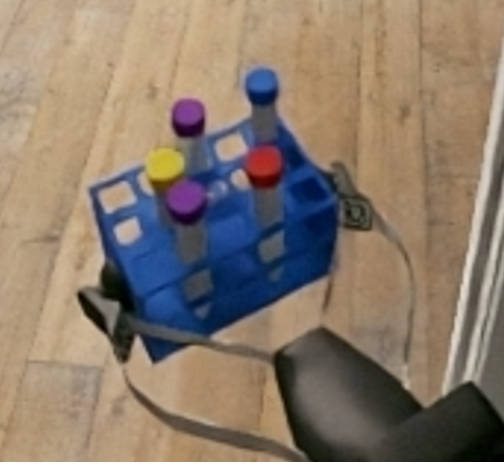

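Scene clock: 225.77 s.
r1.base_odometry: x=-0.023 y=+4.949 heading=+1.739 (m, m, rad; r1's odometry frame)
r1.turned_by_wheels: +0.000 (rad since the last result)
r1.turned_by_imu: -0.001 (rad since the last result)
r1.base_tilt: forward=+0.2 right=-0.2 (deg)
r1.lidar_m: 2.52 2.65 1.97 1.91 0.83 0.66 1.89 0.66 0.27 0.25 2.57 2.62
r1.base_status: done
r1.joint_positions: lift_m=+0.197 arm_m=-0.002 wrist_yaw_rad=+3.188 wrist_pitch_rad=+0.000 wrist_roll_rad=-0.002 gripper_m=+0.057
r1.joint_status: not commanded
r1.motor_effort: lift_m=+17(17) arm_m=+0(0) wrist_yaw_rad=+1(1) wrist_pitch_rad=-7(6) wrist_roll_rad=+0(1) gripper_m=-2(2) wheel_0=+2(2) wheel_1=-8(7) wheel_2=-8(12) (%)
r1.hand_pose: x=-0.1238 y=+0.0740 z=+0.3754 quat_wxyz=(-0.023, +0.000, -0.001, +1.000) (m; r1's base frame)
r1.wrist_depth_mm: - - 132 - - 676 661 / - - 132 - - 676 668 / - 113 134 - - 683 676 / 138 137 273 - - 683 683 / 213 1983 - - - 699 691 / 213 1138 1008 1160 199 691 683 / 212 788 878 - 842 699 683
r2.base_odometry: x=-1.901 y=-3.427 heading=-1.889 (m, m, rad; r2's odometry frame)
r2.turned_by_wheels: +0.000 (rad since the last result)
r2.turned_by_imu: +0.001 (rad since the last result)
r2.base_tilt: forward=+0.0 right=-0.2 (deg)
r2.lidar_m: 0.41 3.29 0.75 0.38 0.33 0.39 1.61 1.04 0.74 0.70 0.74 0.59
r2.base_status: done
r2.joint_positions: lift_m=+0.890 arm_m=+0.006 wrist_yaw_rad=+0.600 wrist_pitch_rad=+0.204 wrist_roll_rad=-0.003 gripper_m=+0.065
r2.joint_status: not commanded
r2.motor_effort: lift_m=+21(21) arm_m=-5(5) wrist_yaw_rad=-1(2) wrist_pitch_rad=-8(9) wrist_roll_rad=-1(0) gripper_m=-20(19) wheel_0=+1(10) wheel_1=+0(8) wheel_2=+0(3) (%)
r2.hand_pose: x=+0.4594 y=+0.0874 z=+1.0098 quat_wxyz=(+0.950, -0.031, +0.097, +0.294) (m; r2's base frame)
r2.wrist_depth_mm: 640 - - - - - - / 640 - - - - - - / 654 - - - - - - / 676 842 - 234 234 - - / 683 842 221 199 185 - - / 676 181 190 211 189 178 - / 699 878 220 - 193 1618 1576
r3.base_odometry: x=+0.865 y=-2.738 heading=-1.411 (m, m, rad; r3's odometry frame)
r3.turned_by_wheels: +0.000 (rad since the last result)
r3.turned_by_imu: +0.000 (rad since the last result)
r3.base_tilt: forward=-0.7 right=+0.0 (deg)
r3.lidar_m: 1.39 1.50 1.20 0.38 0.35 0.47 0.84 0.29 0.25 0.85 0.93 1.26
r3.base_status: not commanded
r3.joint_positions: lift_m=+0.137 arm_m=-0.002 wrist_yaw_rad=+3.101 wrist_pitch_rad=+0.015 wrist_roll_rad=+0.002 gripper_m=+0.057
r3.joint_status: not commanded
r3.motor_effort: lift_m=+20(19) arm_m=+0(0) wrist_yaw_rad=+2(2) wrist_pitch_rad=-4(5) wrist_roll_rad=-3(2) gripper_m=-3(2) wheel_0=+4(4) wheel_1=-1(1) wheel_2=-1(1) (%)
r3.hand_pose: x=-0.1157 y=+0.0990 z=+0.3106 quat_wxyz=(+0.020, -0.008, +0.001, +1.000) (m; r3's base frame)
r3.wrist_depth_mm: - 141 - - - - 960 / - 121 175 - - - 976 / - 122 169 - - - 976 / 116 141 244 - - - 960 / 427 668 - - - 1708 976 / 430 654 198 1205 193 1098 508 / 433 559 798 112 809 394 357
pictures: r2_head_camera, r2_wrist_camera
Images, in order (width x height): r2_head_camera 420x560, r2_wrist_camera 616x392.

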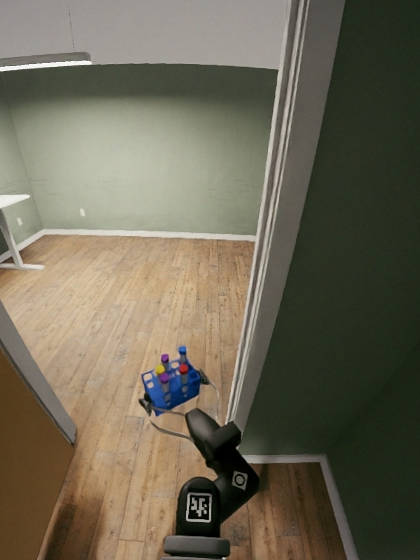

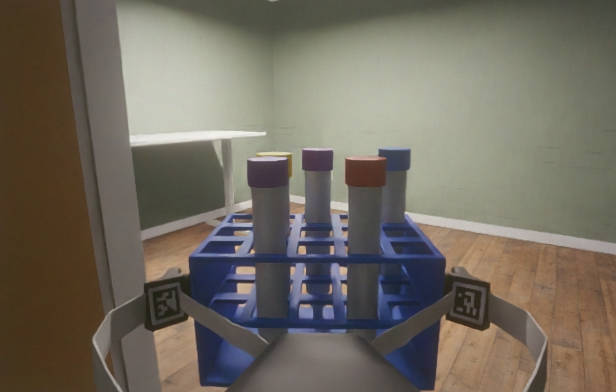

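Emit:
{"name": "execute_actions", "arguments": {
  "actions": [
    {"r2": {"base": {"translate_m": 0.26}}, "r1": {"base": {"translate_m": -0.13}, "pace": "slow"}}
  ],
  "cameras": []
}}

Emit:
{"name": "execute_actions", "arguments": {
  "actions": [
    {"r2": {"base": {"strafe_m": 0.22}}, "r1": {"base": {"translate_m": -0.1}, "pace": "slow"}}
  ],
  "cameras": ["r2_head_camera", "r1_head_left_camera"]
}}

Scene clock: 234.57 s.
r1.base_odometry: x=-0.001 y=+4.821 heading=+1.739 (m, m, rad; r1's odometry frame)
r1.turned_by_wheels: +0.000 (rad since the last result)
r1.turned_by_imu: -0.002 (rad since the last result)
r1.base_tilt: forward=+0.3 right=-0.3 (deg)
r1.lidar_m: 2.66 2.71 1.99 1.75 0.67 0.57 1.76 0.81 0.30 0.25 - 0.25
r1.base_status: done
r1.joint_positions: lift_m=+0.197 arm_m=-0.002 wrist_yaw_rad=+3.188 wrist_pitch_rad=+0.000 wrist_roll_rad=-0.002 gripper_m=+0.057
r1.joint_status: not commanded
r1.motor_effort: lift_m=+17(17) arm_m=+1(1) wrist_yaw_rad=+2(1) wrist_pitch_rad=-6(6) wrist_roll_rad=-2(0) gripper_m=-4(3) wheel_0=+3(5) wheel_1=-8(9) wheel_2=+2(11) (%)
r1.hand_pose: x=-0.1238 y=+0.0740 z=+0.3754 quat_wxyz=(-0.023, +0.000, -0.001, +1.000) (m; r1's base frame)
r1.wrist_depth_mm: - - 131 - - 559 544 / - - 132 - - 564 549 / - 113 134 - - 559 554 / 139 137 272 - - 569 554 / 213 - 1983 1983 - 564 559 / 213 1160 1008 1118 200 564 569 / 211 788 878 - 904 564 569
r2.base_odometry: x=-1.982 y=-3.674 heading=-1.888 (m, m, rad; r2's odometry frame)
r2.turned_by_wheels: +0.000 (rad since the last result)
r2.turned_by_imu: +0.002 (rad since the last result)
r2.base_tilt: forward=+0.0 right=-0.2 (deg)
r2.lidar_m: 0.41 3.27 0.76 0.71 0.53 0.50 1.88 1.02 0.73 0.69 0.48 0.34
r2.base_status: done
r2.joint_positions: lift_m=+0.890 arm_m=+0.006 wrist_yaw_rad=+0.600 wrist_pitch_rad=+0.204 wrist_roll_rad=-0.003 gripper_m=+0.065
r2.joint_status: not commanded
r2.motor_effort: lift_m=+21(21) arm_m=-5(6) wrist_yaw_rad=-2(1) wrist_pitch_rad=-8(9) wrist_roll_rad=+0(1) gripper_m=-19(16) wheel_0=+2(7) wheel_1=+2(4) wheel_2=+1(10) (%)
r2.hand_pose: x=+0.4594 y=+0.0874 z=+1.0098 quat_wxyz=(+0.950, -0.031, +0.097, +0.294) (m; r2's base frame)
r2.wrist_depth_mm: - - - - - - - / - - - - - - - / - - - - - - - / - - - 233 234 - - / - - 222 200 185 - - / - 180 189 198 188 178 - / 1499 1576 219 - 193 1618 1618
r3.base_odometry: x=+0.865 y=-2.738 heading=-1.411 (m, m, rad; r3's odometry frame)
r3.turned_by_wheels: +0.000 (rad since the last result)
r3.turned_by_imu: +0.001 (rad since the last result)
r3.base_tilt: forward=-0.7 right=+0.0 (deg)
r3.lidar_m: 1.36 1.49 1.24 1.20 0.52 0.51 0.88 0.28 0.25 0.87 0.90 1.27
r3.base_status: not commanded
r3.joint_positions: lift_m=+0.137 arm_m=-0.002 wrist_yaw_rad=+3.101 wrist_pitch_rad=+0.015 wrist_roll_rad=+0.002 gripper_m=+0.057
r3.joint_status: not commanded
r3.motor_effort: lift_m=+20(20) arm_m=+0(0) wrist_yaw_rad=+2(2) wrist_pitch_rad=-7(5) wrist_roll_rad=-2(2) gripper_m=-3(5) wheel_0=+4(4) wheel_1=+0(1) wheel_2=-2(1) (%)
r3.hand_pose: x=-0.1157 y=+0.0990 z=+0.3106 quat_wxyz=(+0.020, -0.008, +0.001, +1.000) (m; r3's base frame)
r3.wrist_depth_mm: - 141 - - - - 960 / - 121 175 - - - 960 / - 123 170 - - - 960 / 116 142 243 - - - 976 / 421 654 - - - 1078 960 / 433 654 198 1205 193 559 504 / 430 564 809 113 809 500 469
pictures: none
No camera images: the call's "cameras" was empty. Leave "cameras" out to get every camera's image.

Scene clock: 236.83 s.
r1.base_odometry: x=+0.015 y=+4.722 heading=+1.739 (m, m, rad; r1's odometry frame)
r1.turned_by_wheels: +0.000 (rad since the last result)
r1.turned_by_imu: +0.000 (rad since the last result)
r1.base_tilt: forward=+0.3 right=-0.3 (deg)
r1.lidar_m: 0.26 2.70 1.99 1.40 0.50 0.45 1.66 1.68 0.31 0.25 - 0.25
r1.base_status: done
r1.joint_positions: lift_m=+0.197 arm_m=-0.002 wrist_yaw_rad=+3.188 wrist_pitch_rad=+0.000 wrist_roll_rad=-0.002 gripper_m=+0.057
r1.joint_status: not commanded
r1.motor_effort: lift_m=+17(17) arm_m=+0(0) wrist_yaw_rad=+1(1) wrist_pitch_rad=-6(5) wrist_roll_rad=+1(0) gripper_m=-2(4) wheel_0=+6(8) wheel_1=-7(6) wheel_2=+2(8) (%)
r1.hand_pose: x=-0.1238 y=+0.0740 z=+0.3754 quat_wxyz=(-0.023, +0.000, -0.001, +1.000) (m; r1's base frame)
r1.wrist_depth_mm: - - 132 - - 564 439 / - - 132 - - 539 442 / - 113 134 - - 539 449 / 138 136 273 - - 535 449 / 213 1983 1808 1863 - 521 449 / 213 1138 1008 1118 200 521 462 / 212 788 866 - 904 462 462
r2.base_odometry: x=-1.773 y=-3.743 heading=-1.889 (m, m, rad; r2's odometry frame)
r2.turned_by_wheels: +0.000 (rad since the last result)
r2.turned_by_imu: +0.001 (rad since the last result)
r2.base_tilt: forward=+0.0 right=-0.3 (deg)
r2.lidar_m: 0.41 2.90 0.54 0.49 0.50 0.40 0.44 1.35 0.96 0.92 0.46 0.50
r2.base_status: done
r2.joint_positions: lift_m=+0.890 arm_m=+0.006 wrist_yaw_rad=+0.600 wrist_pitch_rad=+0.204 wrist_roll_rad=-0.003 gripper_m=+0.065
r2.joint_status: not commanded
r2.motor_effort: lift_m=+21(21) arm_m=-6(5) wrist_yaw_rad=-2(1) wrist_pitch_rad=-9(9) wrist_roll_rad=-1(1) gripper_m=-18(17) wheel_0=-1(8) wheel_1=-1(9) wheel_2=+0(0) (%)
r2.hand_pose: x=+0.4594 y=+0.0874 z=+1.0098 quat_wxyz=(+0.950, -0.031, +0.097, +0.294) (m; r2's base frame)
r2.wrist_depth_mm: - - - - - - - / - - - - - - - / - - - - - - - / - - - 233 232 - - / - - 222 200 185 - - / 535 181 190 211 187 179 - / 544 1537 220 - 193 1576 1618
r3.base_odometry: x=+0.865 y=-2.738 heading=-1.411 (m, m, rad; r3's odometry frame)
r3.turned_by_wheels: +0.000 (rad since the last result)
r3.turned_by_imu: +0.000 (rad since the last result)
r3.base_tilt: forward=-0.7 right=+0.0 (deg)
r3.lidar_m: 1.40 1.51 1.23 1.20 0.45 0.37 0.47 0.26 0.25 0.85 0.90 1.28
r3.base_status: not commanded
r3.joint_positions: lift_m=+0.137 arm_m=-0.002 wrist_yaw_rad=+3.101 wrist_pitch_rad=+0.015 wrist_roll_rad=+0.002 gripper_m=+0.057
r3.joint_status: not commanded
r3.motor_effort: lift_m=+21(20) arm_m=+1(0) wrist_yaw_rad=+0(2) wrist_pitch_rad=-5(5) wrist_roll_rad=-1(1) gripper_m=-2(2) wheel_0=+4(4) wheel_1=+0(1) wheel_2=-1(2) (%)
r3.hand_pose: x=-0.1157 y=+0.0990 z=+0.3106 quat_wxyz=(+0.020, -0.008, +0.001, +1.000) (m; r3's base frame)
r3.wrist_depth_mm: - 141 - - - - 991 / - 121 175 - - - 960 / - 122 169 - - - 976 / 116 141 243 - - - 976 / 421 661 - - - 732 976 / 430 654 198 597 194 508 960 / 430 559 809 112 466 433 488
pictures: r1_head_left_camera, r2_head_camera
Images, in order (width x height): r1_head_left_camera 420x672, r2_head_camera 420x560.

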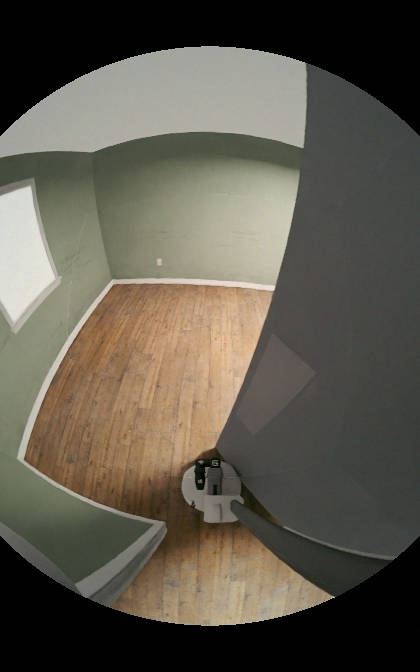

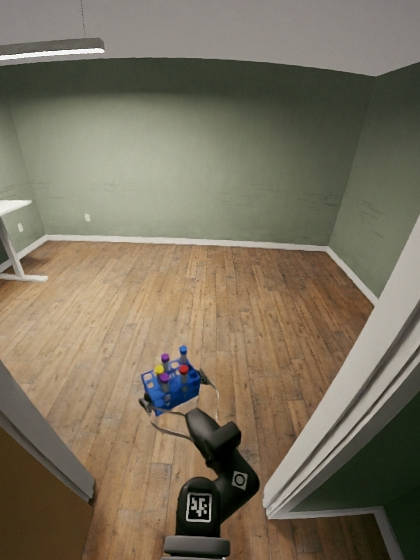

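Emit:
{"name": "execute_actions", "arguments": {
  "actions": [
    {"r2": {"base": {"translate_m": 1.6}, "joints": {"lift_m": 1.07}}, "r1": {"base": {"translate_m": -0.55}, "pace": "slow"}}
  ],
  "cameras": ["r2_head_left_camera", "r2_wrist_camera", "r1_head_left_camera"]
}}

Scene clock: 255.17 s.
r1.base_odometry: x=+0.107 y=+4.180 heading=+1.739 (m, m, rad; r1's odometry frame)
r1.turned_by_wheels: +0.000 (rad since the last result)
r1.turned_by_imu: -0.002 (rad since the last result)
r1.base_tilt: forward=+0.3 right=-0.3 (deg)
r1.lidar_m: - 0.25 0.31 0.32 0.95 1.31 1.12 1.14 1.21 0.50 0.25 0.25
r1.base_status: done
r1.joint_positions: lift_m=+0.197 arm_m=-0.002 wrist_yaw_rad=+3.188 wrist_pitch_rad=+0.000 wrist_roll_rad=-0.002 gripper_m=+0.057
r1.joint_status: not commanded
r1.motor_effort: lift_m=+17(17) arm_m=+0(0) wrist_yaw_rad=+1(1) wrist_pitch_rad=-5(6) wrist_roll_rad=-3(1) gripper_m=-2(3) wheel_0=+5(9) wheel_1=+1(8) wheel_2=-10(15) (%)
r1.hand_pose: x=-0.1238 y=+0.0740 z=+0.3754 quat_wxyz=(-0.023, +0.000, -0.001, +1.000) (m; r1's base frame)
r1.wrist_depth_mm: - - 131 - - - 1308 / - - 132 - - - 1308 / - 113 134 - - - 1336 / 139 136 273 - - - 1336 / 214 1983 1281 1921 - 1863 1308 / 213 1138 991 1118 200 1255 1138 / 212 798 878 - 904 842 878
r2.base_odometry: x=-2.273 y=-5.263 heading=-1.888 (m, m, rad; r2's odometry frame)
r2.turned_by_wheels: +0.000 (rad since the last result)
r2.turned_by_imu: +0.003 (rad since the last result)
r2.base_tilt: forward=+0.0 right=-0.3 (deg)
r2.lidar_m: 0.42 0.43 2.08 2.01 1.66 1.29 1.93 1.17 1.61 1.93 2.00 2.08
r2.base_status: done
r2.joint_positions: lift_m=+1.070 arm_m=+0.006 wrist_yaw_rad=+0.600 wrist_pitch_rad=+0.204 wrist_roll_rad=-0.003 gripper_m=+0.065
r2.joint_status: all done
r2.motor_effort: lift_m=+21(19) arm_m=-5(5) wrist_yaw_rad=-2(2) wrist_pitch_rad=-9(8) wrist_roll_rad=-1(2) gripper_m=-18(20) wheel_0=+1(2) wheel_1=+0(6) wheel_2=+2(10) (%)
r2.hand_pose: x=+0.4594 y=+0.0874 z=+1.1897 quat_wxyz=(+0.950, -0.031, +0.097, +0.294) (m; r2's base frame)
r2.wrist_depth_mm: - - - 1983 1661 1464 1308 / - - - - 1708 1537 1336 / - - - - 1661 1537 1366 / - - - 234 231 1537 1397 / - - 223 200 185 1576 1464 / - 181 190 211 189 179 1464 / 1921 1756 219 - 190 1661 1464
r3.base_odometry: x=+0.865 y=-2.738 heading=-1.411 (m, m, rad; r3's odometry frame)
r3.turned_by_wheels: +0.000 (rad since the last result)
r3.turned_by_imu: +0.001 (rad since the last result)
r3.base_tilt: forward=-0.8 right=+0.0 (deg)
r3.lidar_m: 1.11 1.16 1.27 1.21 1.23 1.06 0.83 0.27 0.25 0.86 0.89 1.28
r3.base_status: not commanded
r3.joint_positions: lift_m=+0.137 arm_m=-0.002 wrist_yaw_rad=+3.101 wrist_pitch_rad=+0.015 wrist_roll_rad=+0.002 gripper_m=+0.057
r3.joint_status: not commanded
r3.motor_effort: lift_m=+20(20) arm_m=+0(0) wrist_yaw_rad=+1(1) wrist_pitch_rad=-5(5) wrist_roll_rad=-3(2) gripper_m=+0(6) wheel_0=+4(4) wheel_1=-1(1) wheel_2=-1(2) (%)
r3.hand_pose: x=-0.1157 y=+0.0990 z=+0.3106 quat_wxyz=(+0.020, -0.008, +0.001, +1.000) (m; r3's base frame)
r3.wrist_depth_mm: - 141 - - - - 960 / - 121 175 - - - 976 / - 122 169 - - - 946 / 116 141 244 - - - 976 / 421 661 - - - 1756 960 / 433 654 198 1205 194 1060 960 / 433 559 809 112 809 759 820
pictures: r1_head_left_camera, r2_head_left_camera, r2_wrist_camera
Images, in order (width x height): r1_head_left_camera 420x672, r2_head_left_camera 420x672, r2_wrist_camera 616x392.

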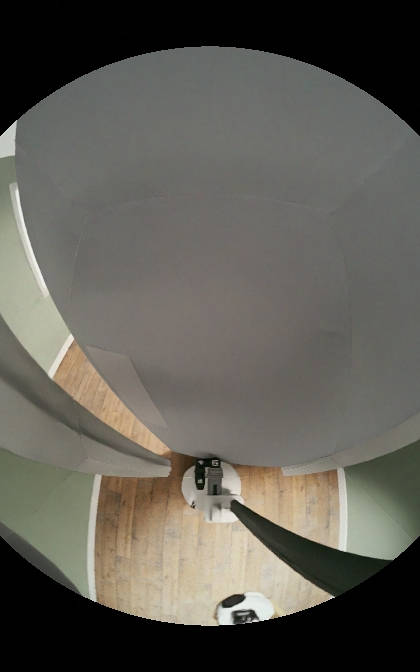

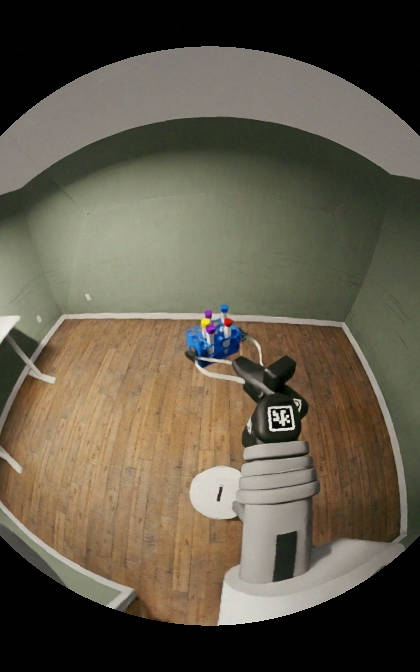

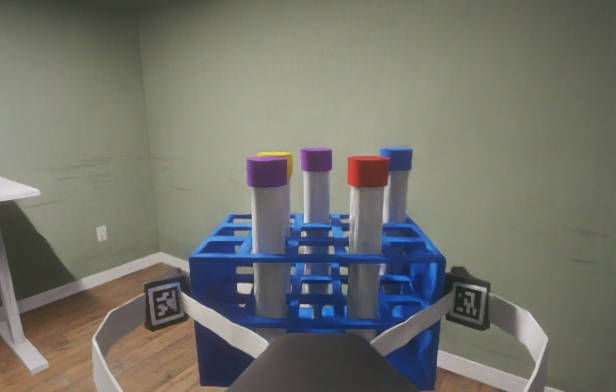

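Emit:
{"name": "execute_actions", "arguments": {
  "actions": [
    {"r2": {"base": {"rotate_rad": 1.33}, "joints": {"wrist_yaw_rad": 0.24}, "pace": "slow"}, "r1": {"base": {"translate_m": -0.18}, "pace": "slow"}, "r3": {"base": {"translate_m": -0.25}}}
  ],
  "cameras": ["r2_head_camera", "r2_wrist_camera", "r1_head_left_camera"]
}}

Scene clock: 262.87 s.
r1.base_odometry: x=+0.137 y=+4.002 heading=+1.739 (m, m, rad; r1's odometry frame)
r1.turned_by_wheels: +0.000 (rad since the last result)
r1.turned_by_imu: -0.002 (rad since the last result)
r1.base_tilt: forward=+0.2 right=-0.4 (deg)
r1.lidar_m: 0.28 0.29 0.39 0.90 0.94 1.32 1.19 1.19 1.21 0.85 0.40 0.31
r1.base_status: done
r1.joint_positions: lift_m=+0.197 arm_m=-0.002 wrist_yaw_rad=+3.188 wrist_pitch_rad=+0.000 wrist_roll_rad=-0.002 gripper_m=+0.057
r1.joint_status: not commanded
r1.motor_effort: lift_m=+17(17) arm_m=+0(0) wrist_yaw_rad=+1(0) wrist_pitch_rad=-6(6) wrist_roll_rad=+1(1) gripper_m=-1(3) wheel_0=-3(3) wheel_1=-4(8) wheel_2=+4(10) (%)
r1.hand_pose: x=-0.1238 y=+0.0740 z=+0.3754 quat_wxyz=(-0.023, +0.000, -0.001, +1.000) (m; r1's base frame)
r1.wrist_depth_mm: - - 131 - - 1983 1308 / - - 132 - - - 1336 / - 113 134 - - - 1308 / 139 136 272 - - - 1308 / 214 1708 1366 1863 - 1863 1336 / 213 1160 1008 1118 200 1229 1160 / 213 788 878 - 904 842 878
r2.base_odometry: x=-2.273 y=-5.262 heading=-0.559 (m, m, rad; r2's odometry frame)
r2.turned_by_wheels: +1.330 (rad since the last result)
r2.turned_by_imu: +1.323 (rad since the last result)
r2.base_tilt: forward=+0.0 right=-0.2 (deg)
r2.lidar_m: 0.41 1.99 1.31 1.29 1.19 1.35 1.93 1.92 2.27 1.99 1.97 2.32
r2.base_status: done
r2.joint_positions: lift_m=+1.070 arm_m=+0.006 wrist_yaw_rad=+0.240 wrist_pitch_rad=+0.204 wrist_roll_rad=-0.003 gripper_m=+0.065
r2.joint_status: all done
r2.motor_effort: lift_m=+21(22) arm_m=-5(5) wrist_yaw_rad=-2(6) wrist_pitch_rad=-8(9) wrist_roll_rad=+0(0) gripper_m=-20(17) wheel_0=-1(7) wheel_1=-2(5) wheel_2=-3(8) (%)
r2.hand_pose: x=+0.4721 y=-0.0177 z=+1.1897 quat_wxyz=(+0.988, -0.014, +0.101, +0.119) (m; r2's base frame)
r2.wrist_depth_mm: 1708 - - - - - - / 1708 - - - - - - / 1661 - - - - - - / 1708 - - 233 234 - - / 1661 - 224 200 184 - - / 1661 181 190 198 189 179 - / 1708 1808 208 - 193 1808 1808
r3.base_odometry: x=+0.825 y=-2.491 heading=-1.411 (m, m, rad; r3's odometry frame)
r3.turned_by_wheels: +0.000 (rad since the last result)
r3.turned_by_imu: +0.000 (rad since the last result)
r3.base_tilt: forward=-0.7 right=+0.0 (deg)
r3.lidar_m: 1.17 1.23 1.25 1.21 0.87 0.89 1.70 0.28 0.25 - 0.25 0.26
r3.base_status: done
r3.joint_positions: lift_m=+0.137 arm_m=-0.002 wrist_yaw_rad=+3.101 wrist_pitch_rad=+0.015 wrist_roll_rad=+0.002 gripper_m=+0.057
r3.joint_status: not commanded
r3.motor_effort: lift_m=+20(20) arm_m=+0(0) wrist_yaw_rad=+1(2) wrist_pitch_rad=-6(5) wrist_roll_rad=-3(2) gripper_m=-3(1) wheel_0=+2(5) wheel_1=-2(9) wheel_2=+0(9) (%)
r3.hand_pose: x=-0.1157 y=+0.0990 z=+0.3106 quat_wxyz=(+0.020, -0.008, +0.001, +1.000) (m; r3's base frame)
r3.wrist_depth_mm: - 141 - - - - 768 / - 121 175 - - - 788 / - 123 169 - - - 778 / 116 141 243 - - - 798 / 427 668 - 1921 1808 - 798 / 436 668 199 1229 194 1205 788 / 436 574 798 112 809 759 759
pictures: r1_head_left_camera, r2_head_camera, r2_wrist_camera
Images, in order (width x height): r1_head_left_camera 420x672, r2_head_camera 420x560, r2_wrist_camera 616x392.

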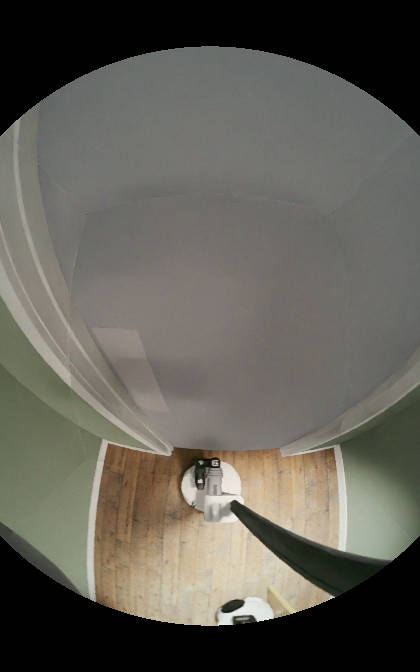

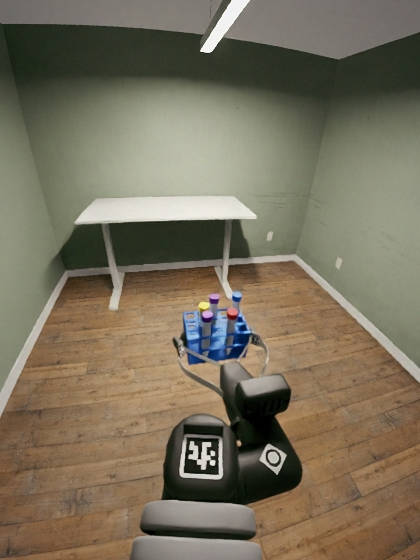

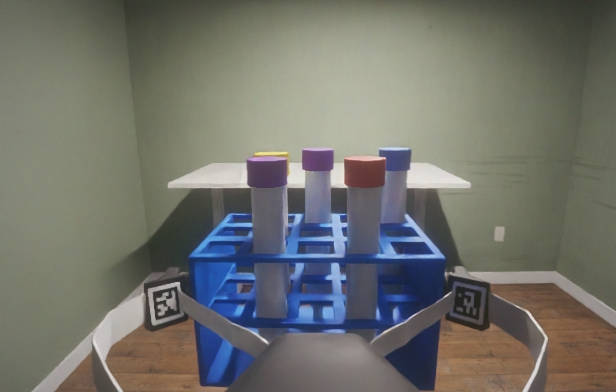

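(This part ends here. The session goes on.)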